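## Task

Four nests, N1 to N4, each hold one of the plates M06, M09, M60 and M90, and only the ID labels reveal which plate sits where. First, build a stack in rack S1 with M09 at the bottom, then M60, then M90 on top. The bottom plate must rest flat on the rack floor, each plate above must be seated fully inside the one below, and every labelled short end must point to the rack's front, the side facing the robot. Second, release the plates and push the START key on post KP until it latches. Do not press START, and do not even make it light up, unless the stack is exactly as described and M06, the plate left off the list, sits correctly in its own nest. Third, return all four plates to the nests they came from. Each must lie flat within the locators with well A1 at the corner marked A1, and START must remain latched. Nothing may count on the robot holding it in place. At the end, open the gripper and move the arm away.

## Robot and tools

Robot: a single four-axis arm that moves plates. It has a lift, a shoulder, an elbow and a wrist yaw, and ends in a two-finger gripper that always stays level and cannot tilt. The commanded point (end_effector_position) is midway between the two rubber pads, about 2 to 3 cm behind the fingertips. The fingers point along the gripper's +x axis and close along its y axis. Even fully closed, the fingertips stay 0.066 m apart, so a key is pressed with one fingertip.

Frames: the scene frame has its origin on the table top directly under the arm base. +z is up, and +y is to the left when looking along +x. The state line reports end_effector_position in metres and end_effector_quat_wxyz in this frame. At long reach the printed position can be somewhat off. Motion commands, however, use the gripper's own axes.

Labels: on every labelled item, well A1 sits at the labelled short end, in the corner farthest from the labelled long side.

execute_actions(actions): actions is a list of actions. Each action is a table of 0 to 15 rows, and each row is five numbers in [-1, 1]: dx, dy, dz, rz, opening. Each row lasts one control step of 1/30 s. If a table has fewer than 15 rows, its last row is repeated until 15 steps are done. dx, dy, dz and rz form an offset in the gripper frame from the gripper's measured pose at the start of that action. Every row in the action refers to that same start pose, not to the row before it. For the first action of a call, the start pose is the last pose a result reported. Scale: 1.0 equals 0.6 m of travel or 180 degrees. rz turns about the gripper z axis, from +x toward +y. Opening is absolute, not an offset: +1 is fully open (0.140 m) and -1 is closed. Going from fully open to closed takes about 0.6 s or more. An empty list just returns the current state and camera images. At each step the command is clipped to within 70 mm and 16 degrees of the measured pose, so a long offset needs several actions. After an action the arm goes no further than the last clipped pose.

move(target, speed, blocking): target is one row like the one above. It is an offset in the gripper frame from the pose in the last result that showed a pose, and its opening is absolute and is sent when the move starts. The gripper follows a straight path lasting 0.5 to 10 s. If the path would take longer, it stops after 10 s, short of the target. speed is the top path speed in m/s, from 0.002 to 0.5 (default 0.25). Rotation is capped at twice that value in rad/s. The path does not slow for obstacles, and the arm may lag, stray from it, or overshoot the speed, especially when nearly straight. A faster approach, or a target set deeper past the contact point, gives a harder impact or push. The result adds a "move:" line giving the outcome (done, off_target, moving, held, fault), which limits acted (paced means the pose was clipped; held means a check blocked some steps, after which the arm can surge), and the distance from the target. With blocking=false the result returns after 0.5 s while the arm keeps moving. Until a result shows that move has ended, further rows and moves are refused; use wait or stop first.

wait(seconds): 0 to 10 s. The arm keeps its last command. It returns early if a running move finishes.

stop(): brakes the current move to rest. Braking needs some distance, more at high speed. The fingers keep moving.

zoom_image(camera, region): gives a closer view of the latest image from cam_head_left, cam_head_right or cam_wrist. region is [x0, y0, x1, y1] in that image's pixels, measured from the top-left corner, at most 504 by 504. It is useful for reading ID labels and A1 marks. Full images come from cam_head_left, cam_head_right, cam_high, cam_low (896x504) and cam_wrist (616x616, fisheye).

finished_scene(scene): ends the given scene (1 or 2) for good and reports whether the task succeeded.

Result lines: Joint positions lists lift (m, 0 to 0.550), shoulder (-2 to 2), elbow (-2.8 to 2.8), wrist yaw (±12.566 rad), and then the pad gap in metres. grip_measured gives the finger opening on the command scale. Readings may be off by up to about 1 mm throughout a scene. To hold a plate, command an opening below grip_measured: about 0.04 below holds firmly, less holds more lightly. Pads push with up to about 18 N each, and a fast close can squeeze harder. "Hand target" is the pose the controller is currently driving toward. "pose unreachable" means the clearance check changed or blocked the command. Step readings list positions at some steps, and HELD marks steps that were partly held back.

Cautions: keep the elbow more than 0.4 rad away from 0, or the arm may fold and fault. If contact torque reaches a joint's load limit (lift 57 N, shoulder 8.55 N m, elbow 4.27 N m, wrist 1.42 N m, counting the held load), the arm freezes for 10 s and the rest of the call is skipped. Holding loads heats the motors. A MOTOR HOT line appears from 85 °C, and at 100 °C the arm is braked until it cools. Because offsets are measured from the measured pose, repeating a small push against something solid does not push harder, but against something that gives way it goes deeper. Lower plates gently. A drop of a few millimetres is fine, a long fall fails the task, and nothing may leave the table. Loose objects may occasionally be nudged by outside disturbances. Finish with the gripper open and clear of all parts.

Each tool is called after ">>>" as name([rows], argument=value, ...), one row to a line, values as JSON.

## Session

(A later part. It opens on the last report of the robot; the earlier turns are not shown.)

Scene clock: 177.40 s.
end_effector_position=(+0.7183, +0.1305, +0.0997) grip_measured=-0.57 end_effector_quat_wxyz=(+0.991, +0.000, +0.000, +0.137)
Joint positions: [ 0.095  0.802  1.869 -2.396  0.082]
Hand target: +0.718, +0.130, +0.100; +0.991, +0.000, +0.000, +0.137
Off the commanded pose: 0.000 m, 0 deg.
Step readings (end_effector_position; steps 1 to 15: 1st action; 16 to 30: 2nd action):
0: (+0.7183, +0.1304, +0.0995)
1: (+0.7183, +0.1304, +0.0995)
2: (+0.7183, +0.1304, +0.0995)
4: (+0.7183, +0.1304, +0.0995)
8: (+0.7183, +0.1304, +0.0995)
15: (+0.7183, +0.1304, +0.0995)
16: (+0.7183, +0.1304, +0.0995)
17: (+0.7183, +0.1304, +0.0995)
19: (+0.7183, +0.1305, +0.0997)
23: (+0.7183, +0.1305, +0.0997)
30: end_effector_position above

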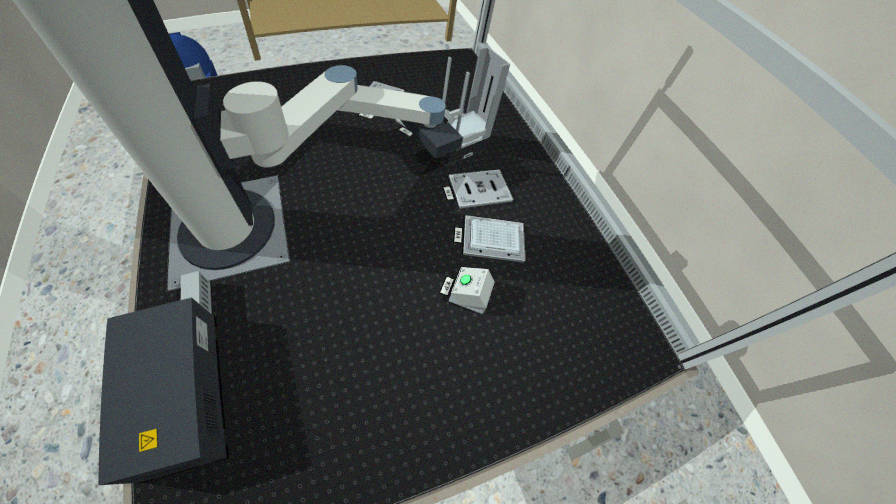

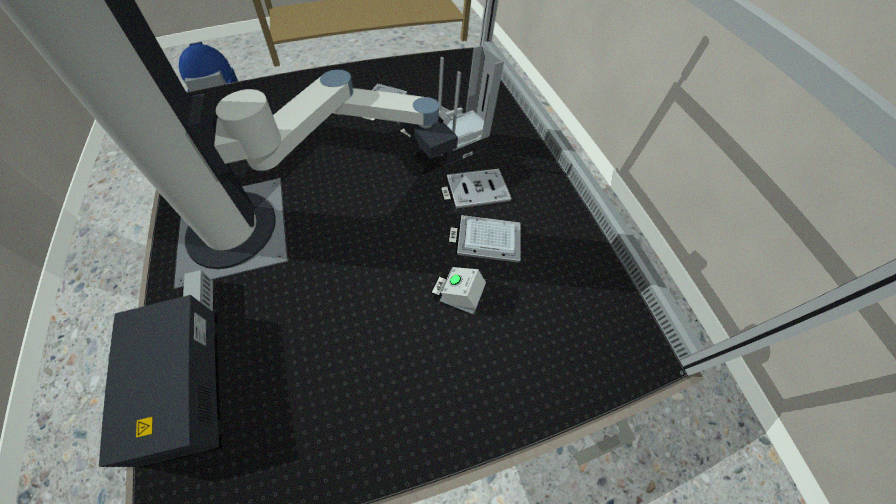

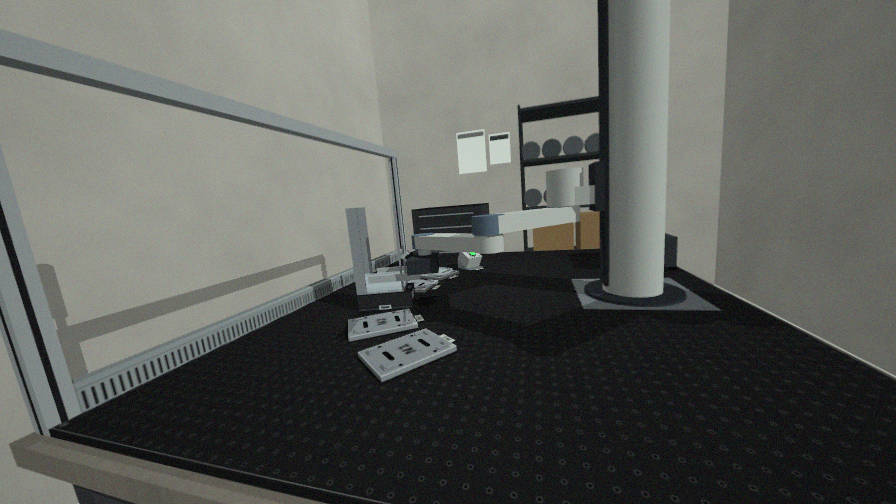

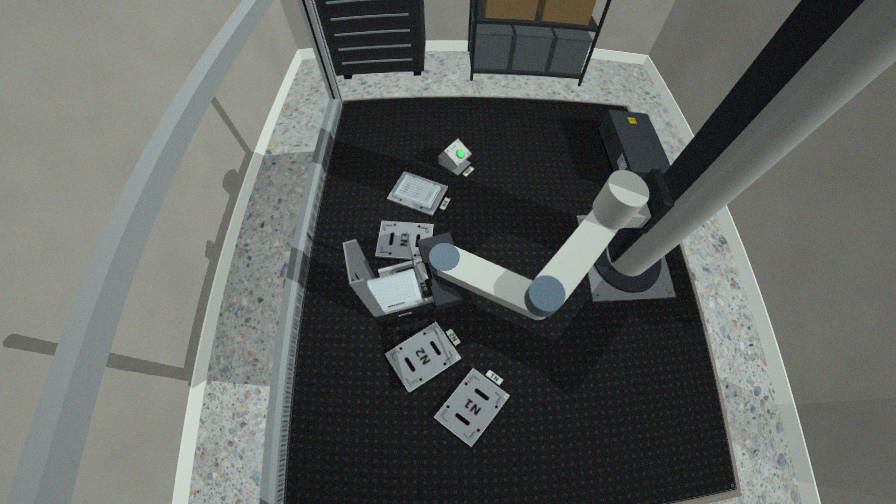

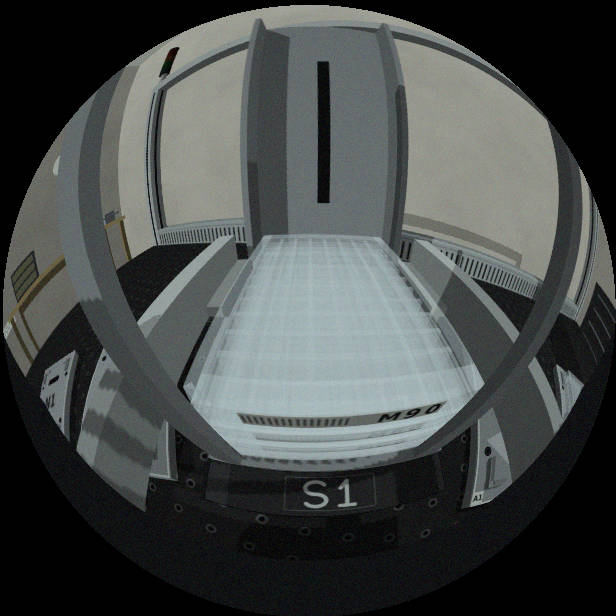

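>>> execute_actions([
  [[0,0,-0.003,0,-0.62],[0,0,-0.006,0,-0.62],[0,0,-0.009,0,-0.62],[0,0,-0.012,0,-0.62],[0,0,-0.014,0,-0.62]],
  [[0,0,-0.001,0,-0.62],[0,0,-0.002,0,-0.62],[0,0,-0.003,0,-0.62]],
  [[0,0,-0.001,0,-0.62],[0,0,-0.0018,0,-0.62]],
])

Scene clock: 185.03 s.
end_effector_position=(+0.5189, +0.4257, +0.0337) grip_measured=-0.57 end_effector_quat_wxyz=(+0.905, +0.000, +0.000, +0.426)
Joint positions: [ 0.029  1.507  1.795 -2.421  0.082]
Hand target: +0.519, +0.426, +0.034; +0.905, +0.000, +0.000, +0.426
Off the commanded pose: 0.000 m, 0 deg.
Step readings (end_effector_position; steps 1 to 15: 1st action; 16 to 30: 2nd action; 31 to 45: 3rd action):
0: (+0.5189, +0.4257, +0.0451)
1: (+0.5189, +0.4257, +0.0451)
2: (+0.5189, +0.4257, +0.0442)
4: (+0.5189, +0.4257, +0.0405)
8: (+0.5189, +0.4257, +0.0366)
15: (+0.5189, +0.4257, +0.0367)
16: (+0.5189, +0.4257, +0.0367)
17: (+0.5189, +0.4257, +0.0362)
19: (+0.5189, +0.4257, +0.0349)
23: (+0.5189, +0.4257, +0.0348)
30: (+0.5189, +0.4257, +0.0348)
31: (+0.5189, +0.4257, +0.0348)
32: (+0.5189, +0.4257, +0.0343)
34: (+0.5189, +0.4257, +0.0337)
38: (+0.5189, +0.4257, +0.0337)
45: end_effector_position above

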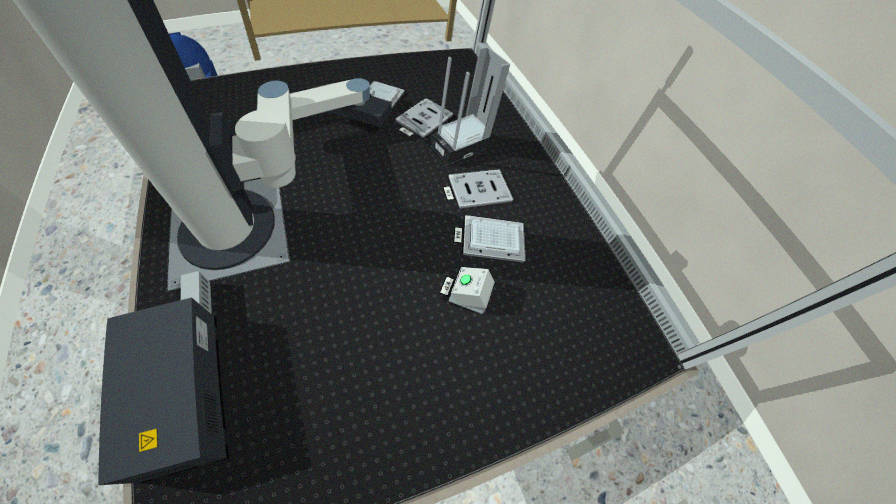

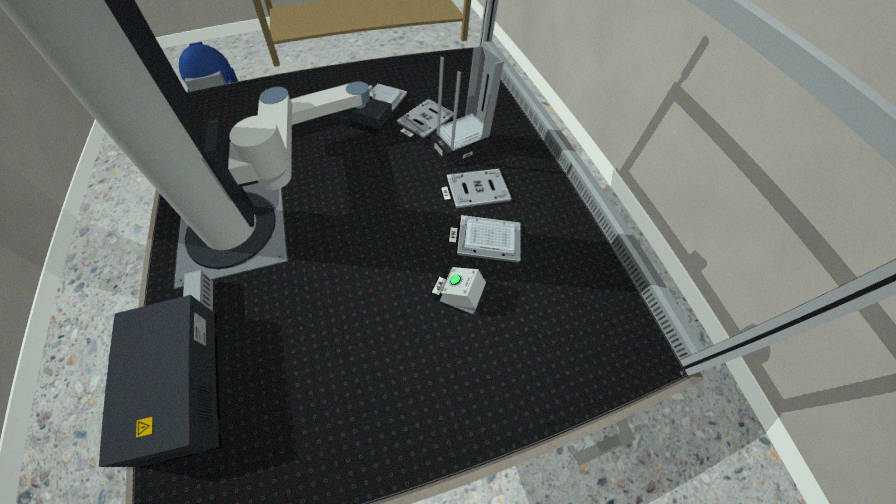

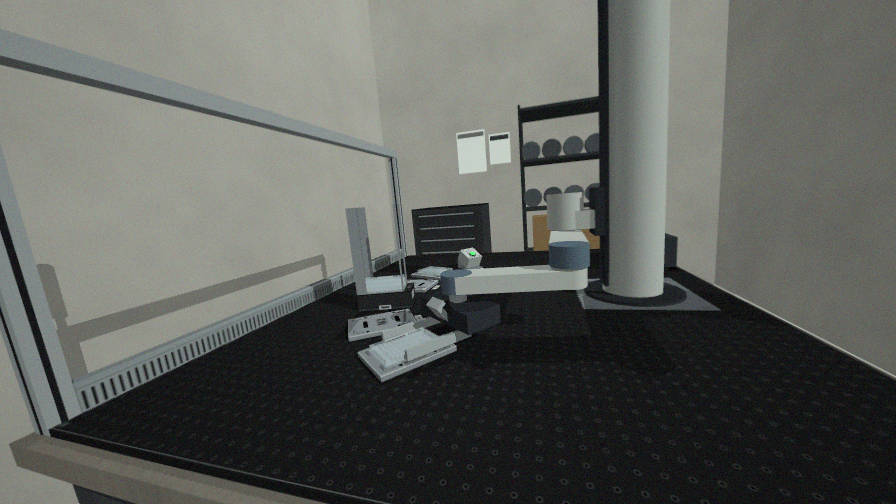

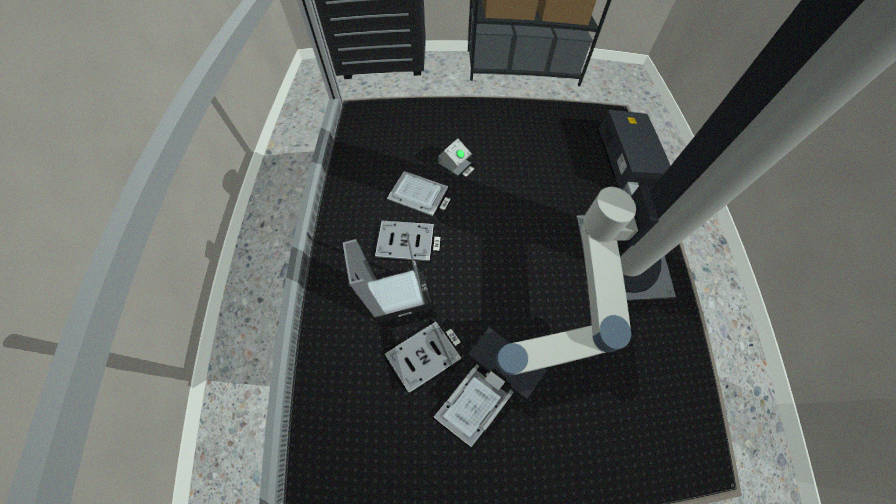

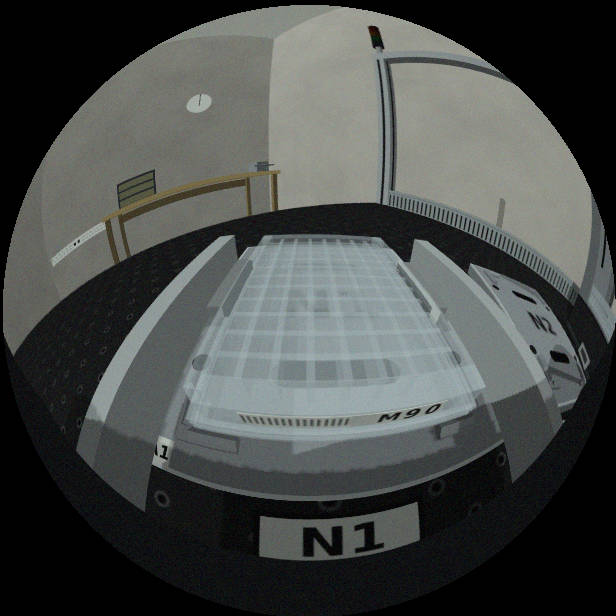

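>>> execute_actions([
  [[0,0,-0.0006,0,-0.62],[0,0,-0.0006,0,-0.62],[0,0,-0.0006,0,-0.62],[0,0,-0.0006,0,-0.62],[0,0,-0.0006,0,-0.62],[0,0,-0.0006,0,-0.60],[0,0,-0.0006,0,-0.58],[0,0,-0.0006,0,-0.565],[0,0,-0.0006,0,-0.55],[0,0,-0.0006,0,-0.53],[0,0,-0.0006,0,-0.5],[0,0,-0.0006,0,-0.45],[0,0,-0.0006,0,-0.38],[0,0,-0.0006,0,-0.3],[0,0,-0.0006,0,-0.2]],
  [[0,0,0,0,-0.2],[0,0,0,0,-0.2],[0,0,0.003,0,-0.2],[0,0,0.01,0,-0.2],[0,0,0.02,0,-0.2],[0,0,0.035,0,-0.2],[0,0,0.05,0,-0.2]],
])

Scene clock: 186.50 s.
end_effector_position=(+0.5189, +0.4257, +0.0633) grip_measured=-0.20 end_effector_quat_wxyz=(+0.905, +0.000, +0.000, +0.426)
Joint positions: [ 0.058  1.507  1.795 -2.421  0.096]
Hand target: +0.519, +0.426, +0.063; +0.905, +0.000, +0.000, +0.426
Off the commanded pose: 0.000 m, 0 deg.
Step readings (end_effector_position; steps 1 to 15: 1st action; 16 to 30: 2nd action):
0: (+0.5189, +0.4257, +0.0337)
1: (+0.5189, +0.4257, +0.0337)
2: (+0.5189, +0.4257, +0.0334)
4: (+0.5189, +0.4257, +0.0333)
8: (+0.5189, +0.4257, +0.0333)
15: (+0.5189, +0.4257, +0.0333)
16: (+0.5189, +0.4257, +0.0333)
17: (+0.5189, +0.4257, +0.0333)
19: (+0.5189, +0.4257, +0.0343)
23: (+0.5189, +0.4257, +0.0520)
30: end_effector_position above

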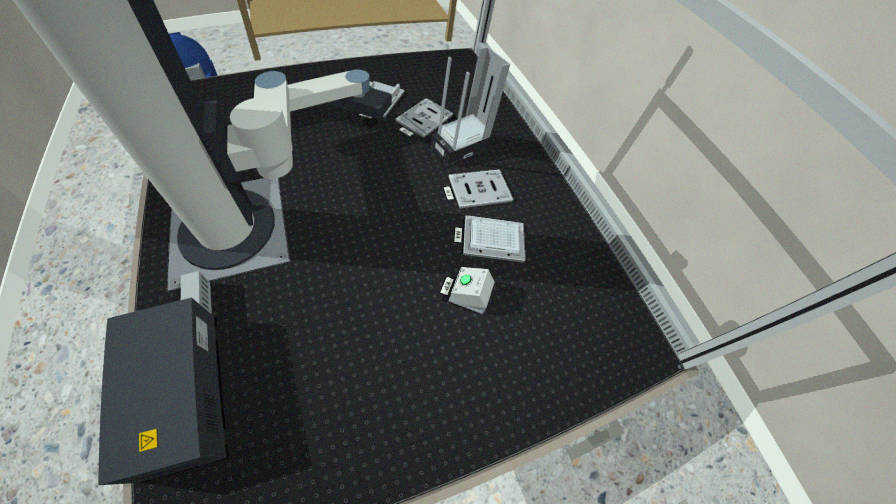

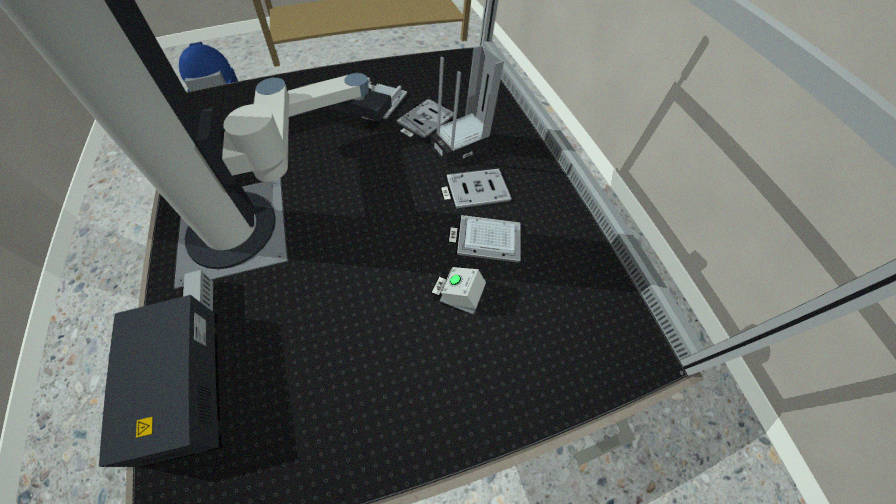

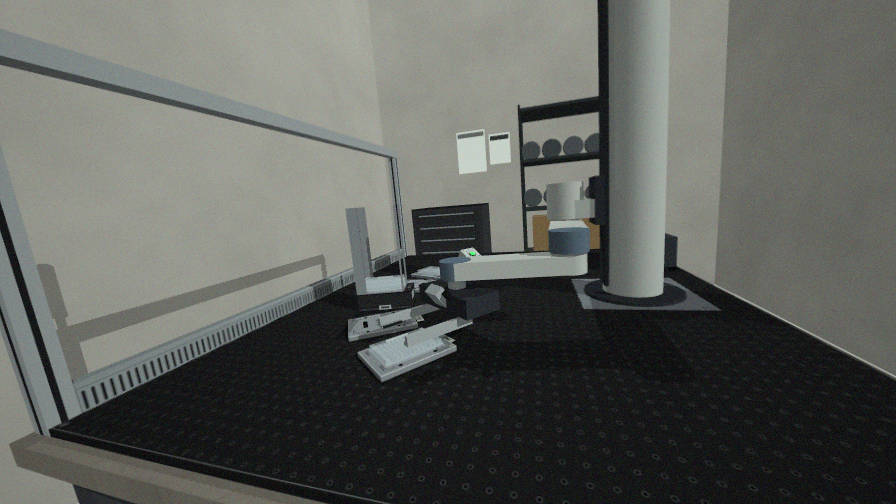

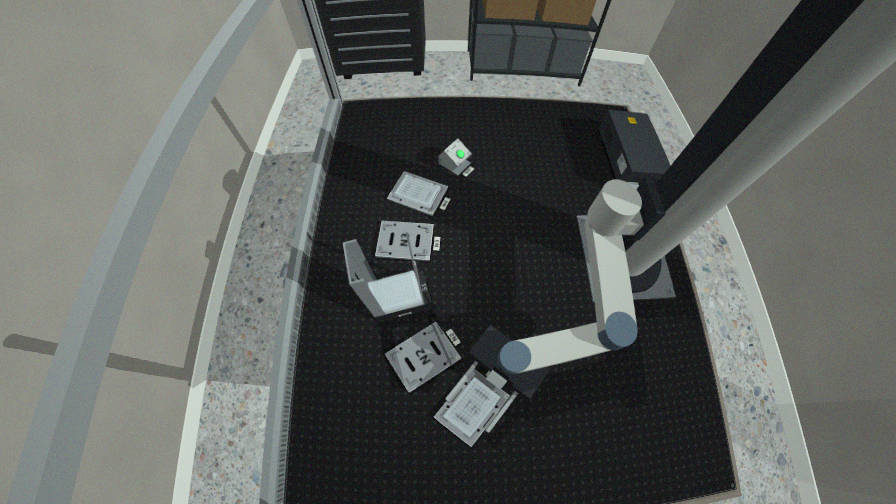

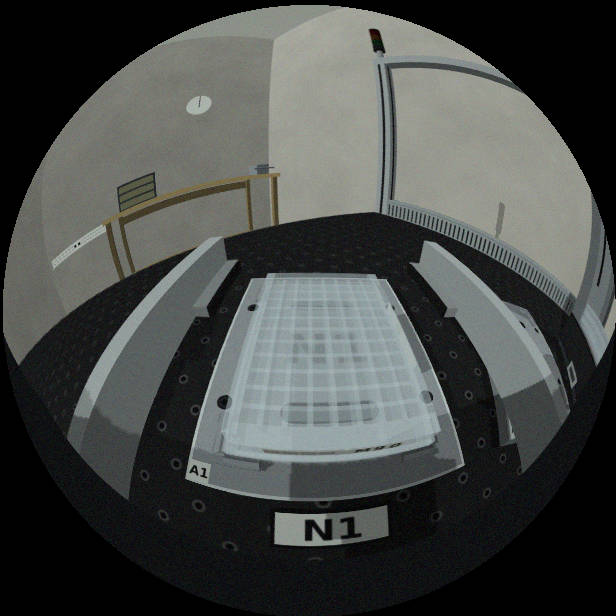

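>>> execute_actions(actions=[])

Scene clock: 187.83 s.
end_effector_position=(+0.5189, +0.4257, +0.0633) grip_measured=-0.20 end_effector_quat_wxyz=(+0.905, +0.000, +0.000, +0.426)
Joint positions: [ 0.058  1.507  1.795 -2.421  0.096]
Hand target: +0.519, +0.426, +0.063; +0.905, +0.000, +0.000, +0.426
Off the commanded pose: 0.000 m, 0 deg.

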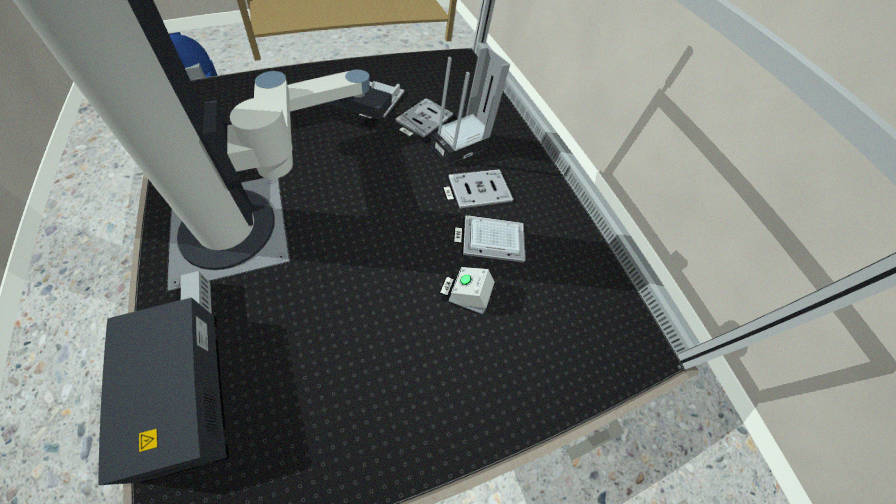

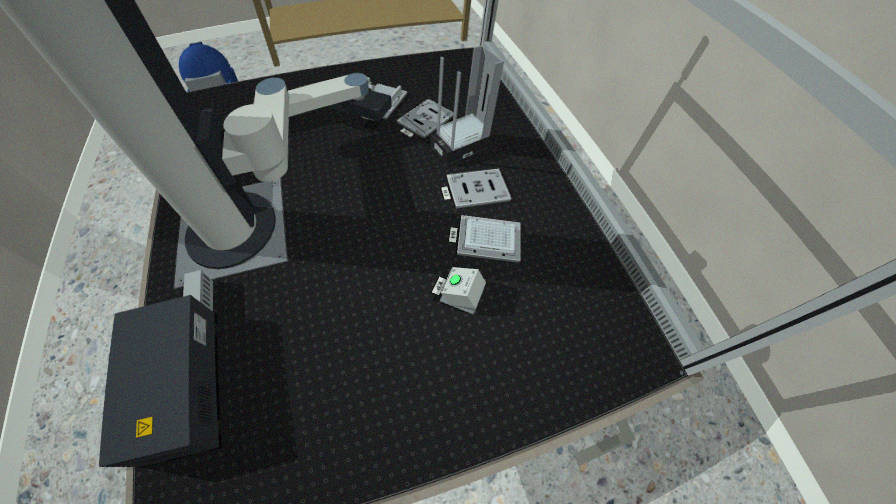

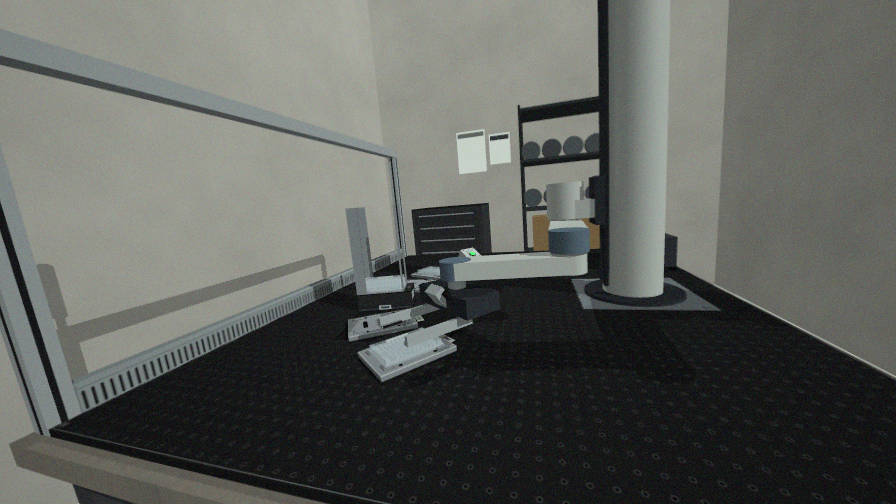

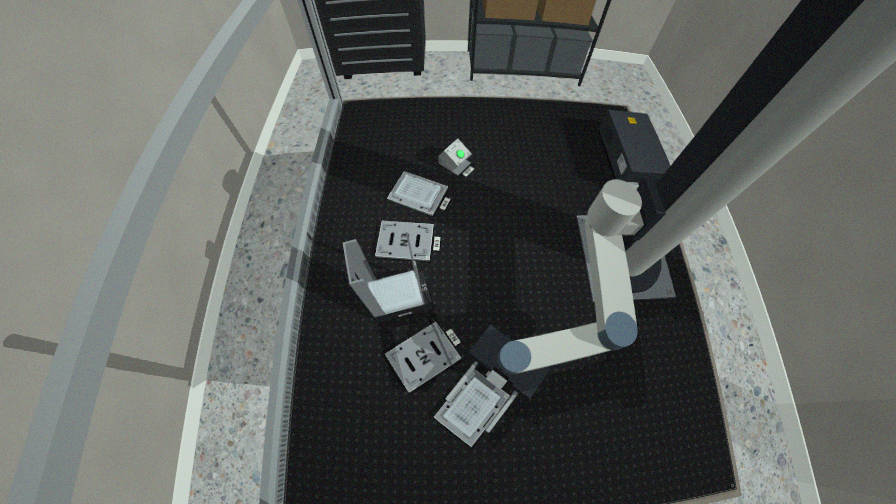

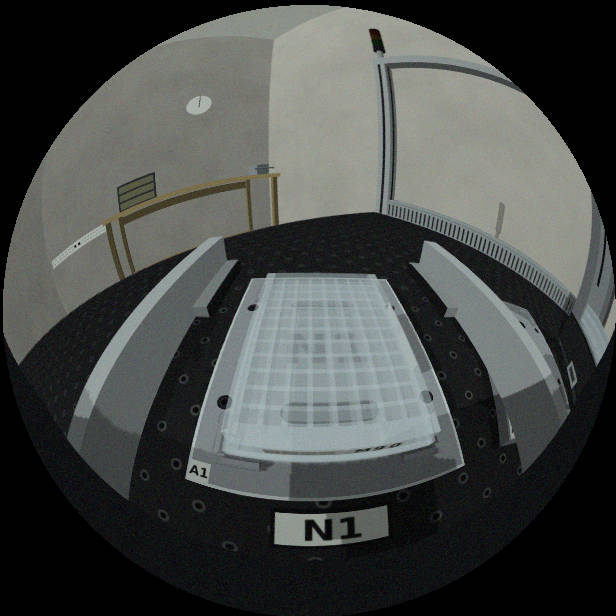

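>>> move(target=[-0.173, -0.007, 0.0395, 0, 1], speed=0.3)

Scene clock: 189.13 s.
end_effector_position=(+0.4561, +0.3429, +0.0871) grip_measured=+0.99 end_effector_quat_wxyz=(+0.905, +0.000, +0.000, +0.426)
Joint positions: [ 0.082  1.73   1.238 -2.087  0.14 ]
Hand target: +0.456, +0.343, +0.087; +0.905, +0.000, +0.000, +0.426
Off the commanded pose: 0.000 m, 0 deg.
move: done

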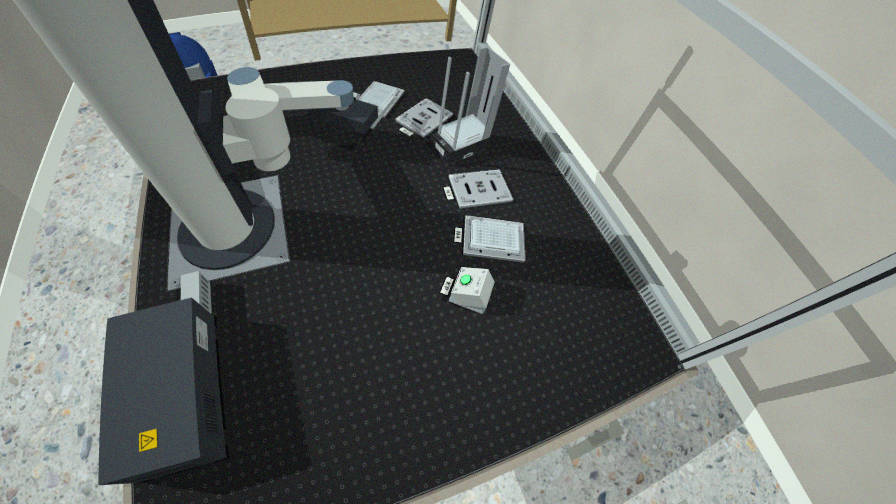

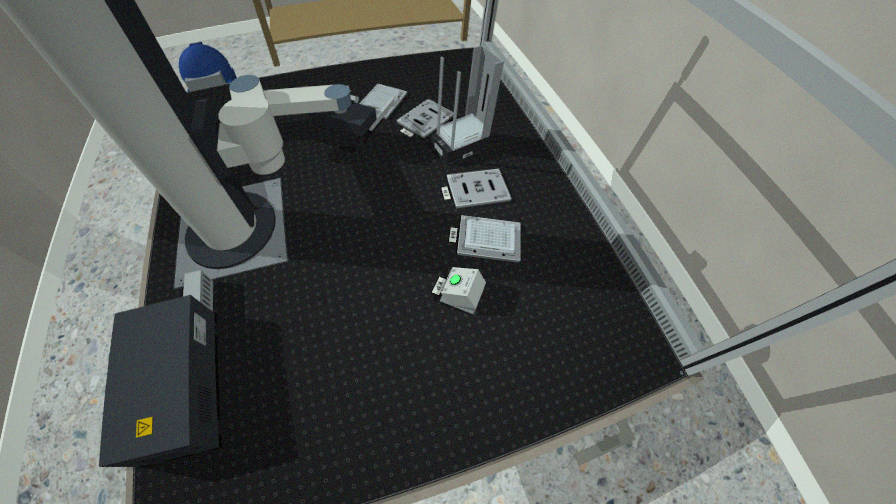

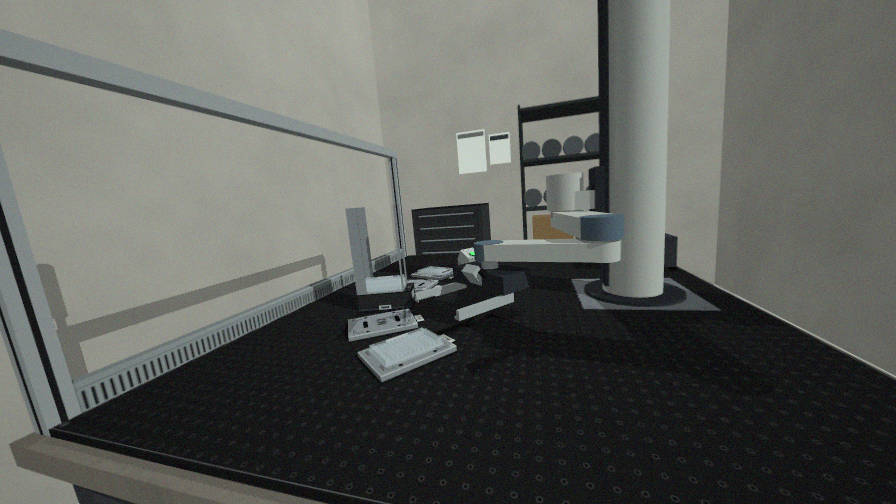

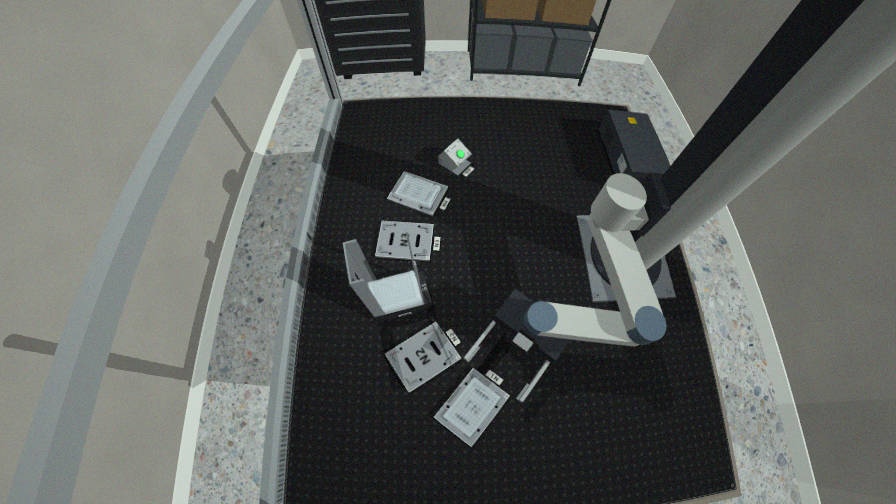

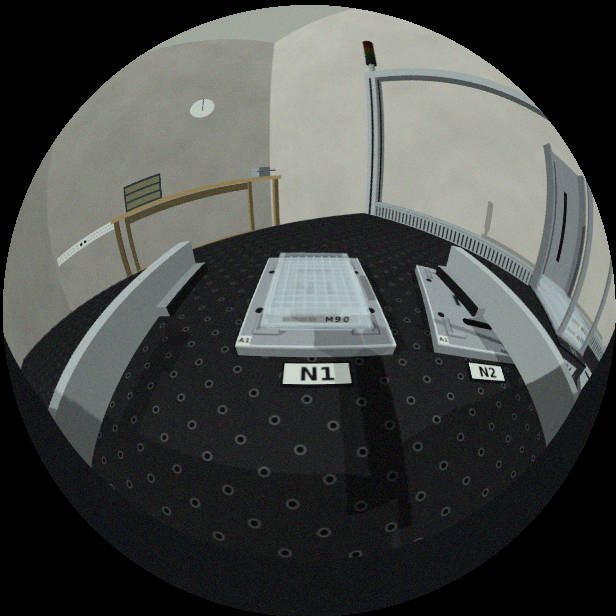

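>>> move(target=[-0.1587, -0.4489, 0, -0.1926, 1], speed=0.35)

Scene clock: 190.97 s.
end_effector_position=(+0.6032, +0.0979, +0.0871) grip_measured=+0.99 end_effector_quat_wxyz=(+0.991, +0.000, +0.000, +0.137)
Joint positions: [ 0.082  1.053  1.219 -1.996  0.14 ]
Hand target: +0.603, +0.098, +0.087; +0.991, +0.000, +0.000, +0.137
Off the commanded pose: 0.000 m, 0 deg.
move: done

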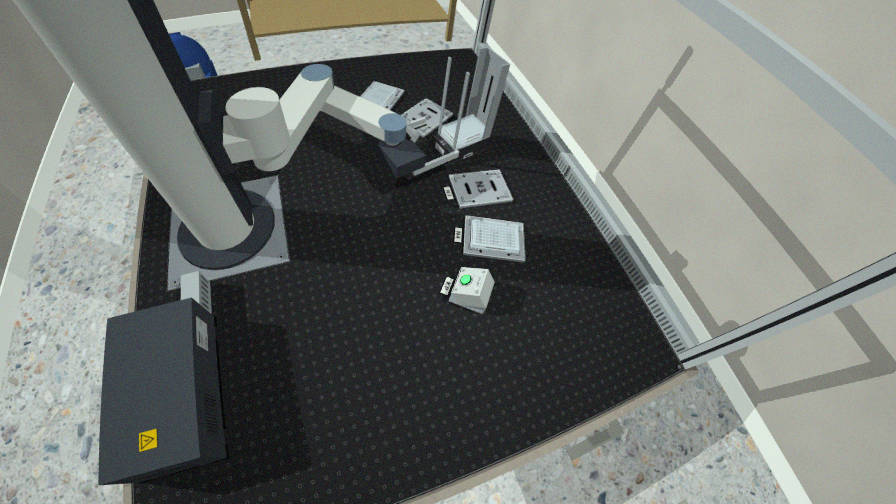

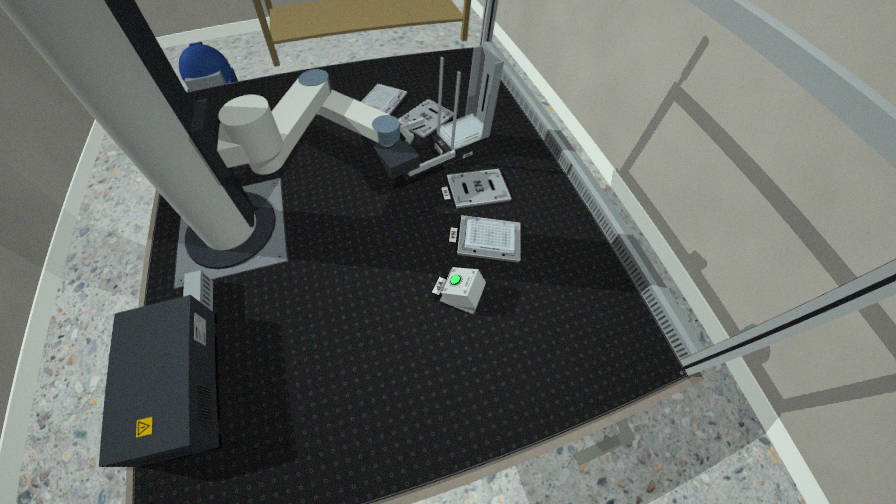

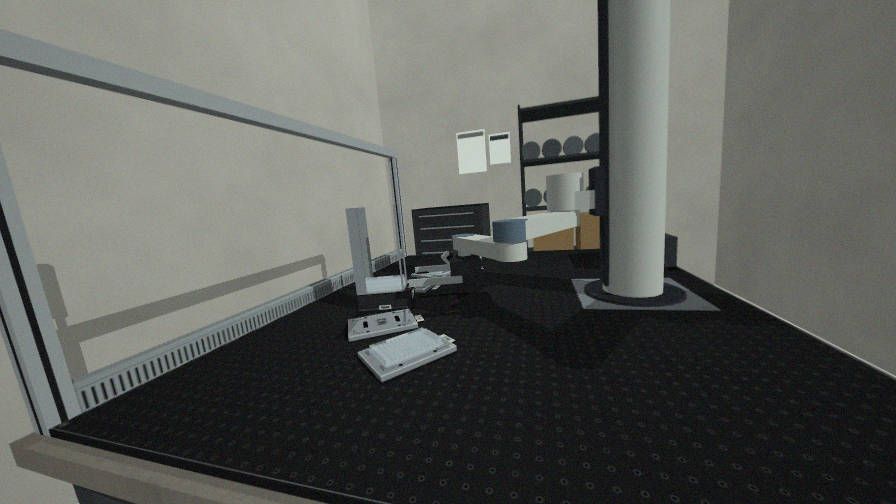

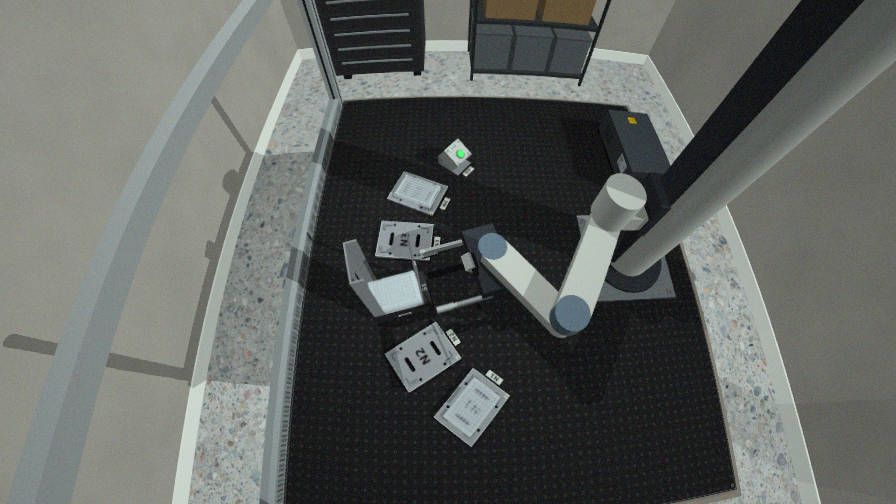

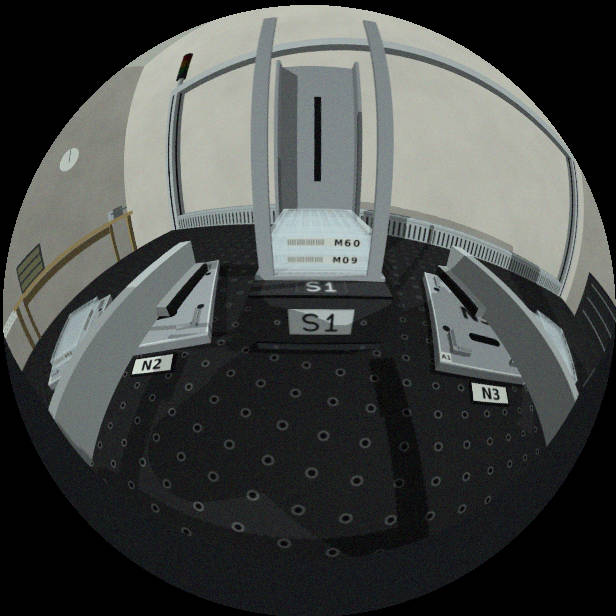

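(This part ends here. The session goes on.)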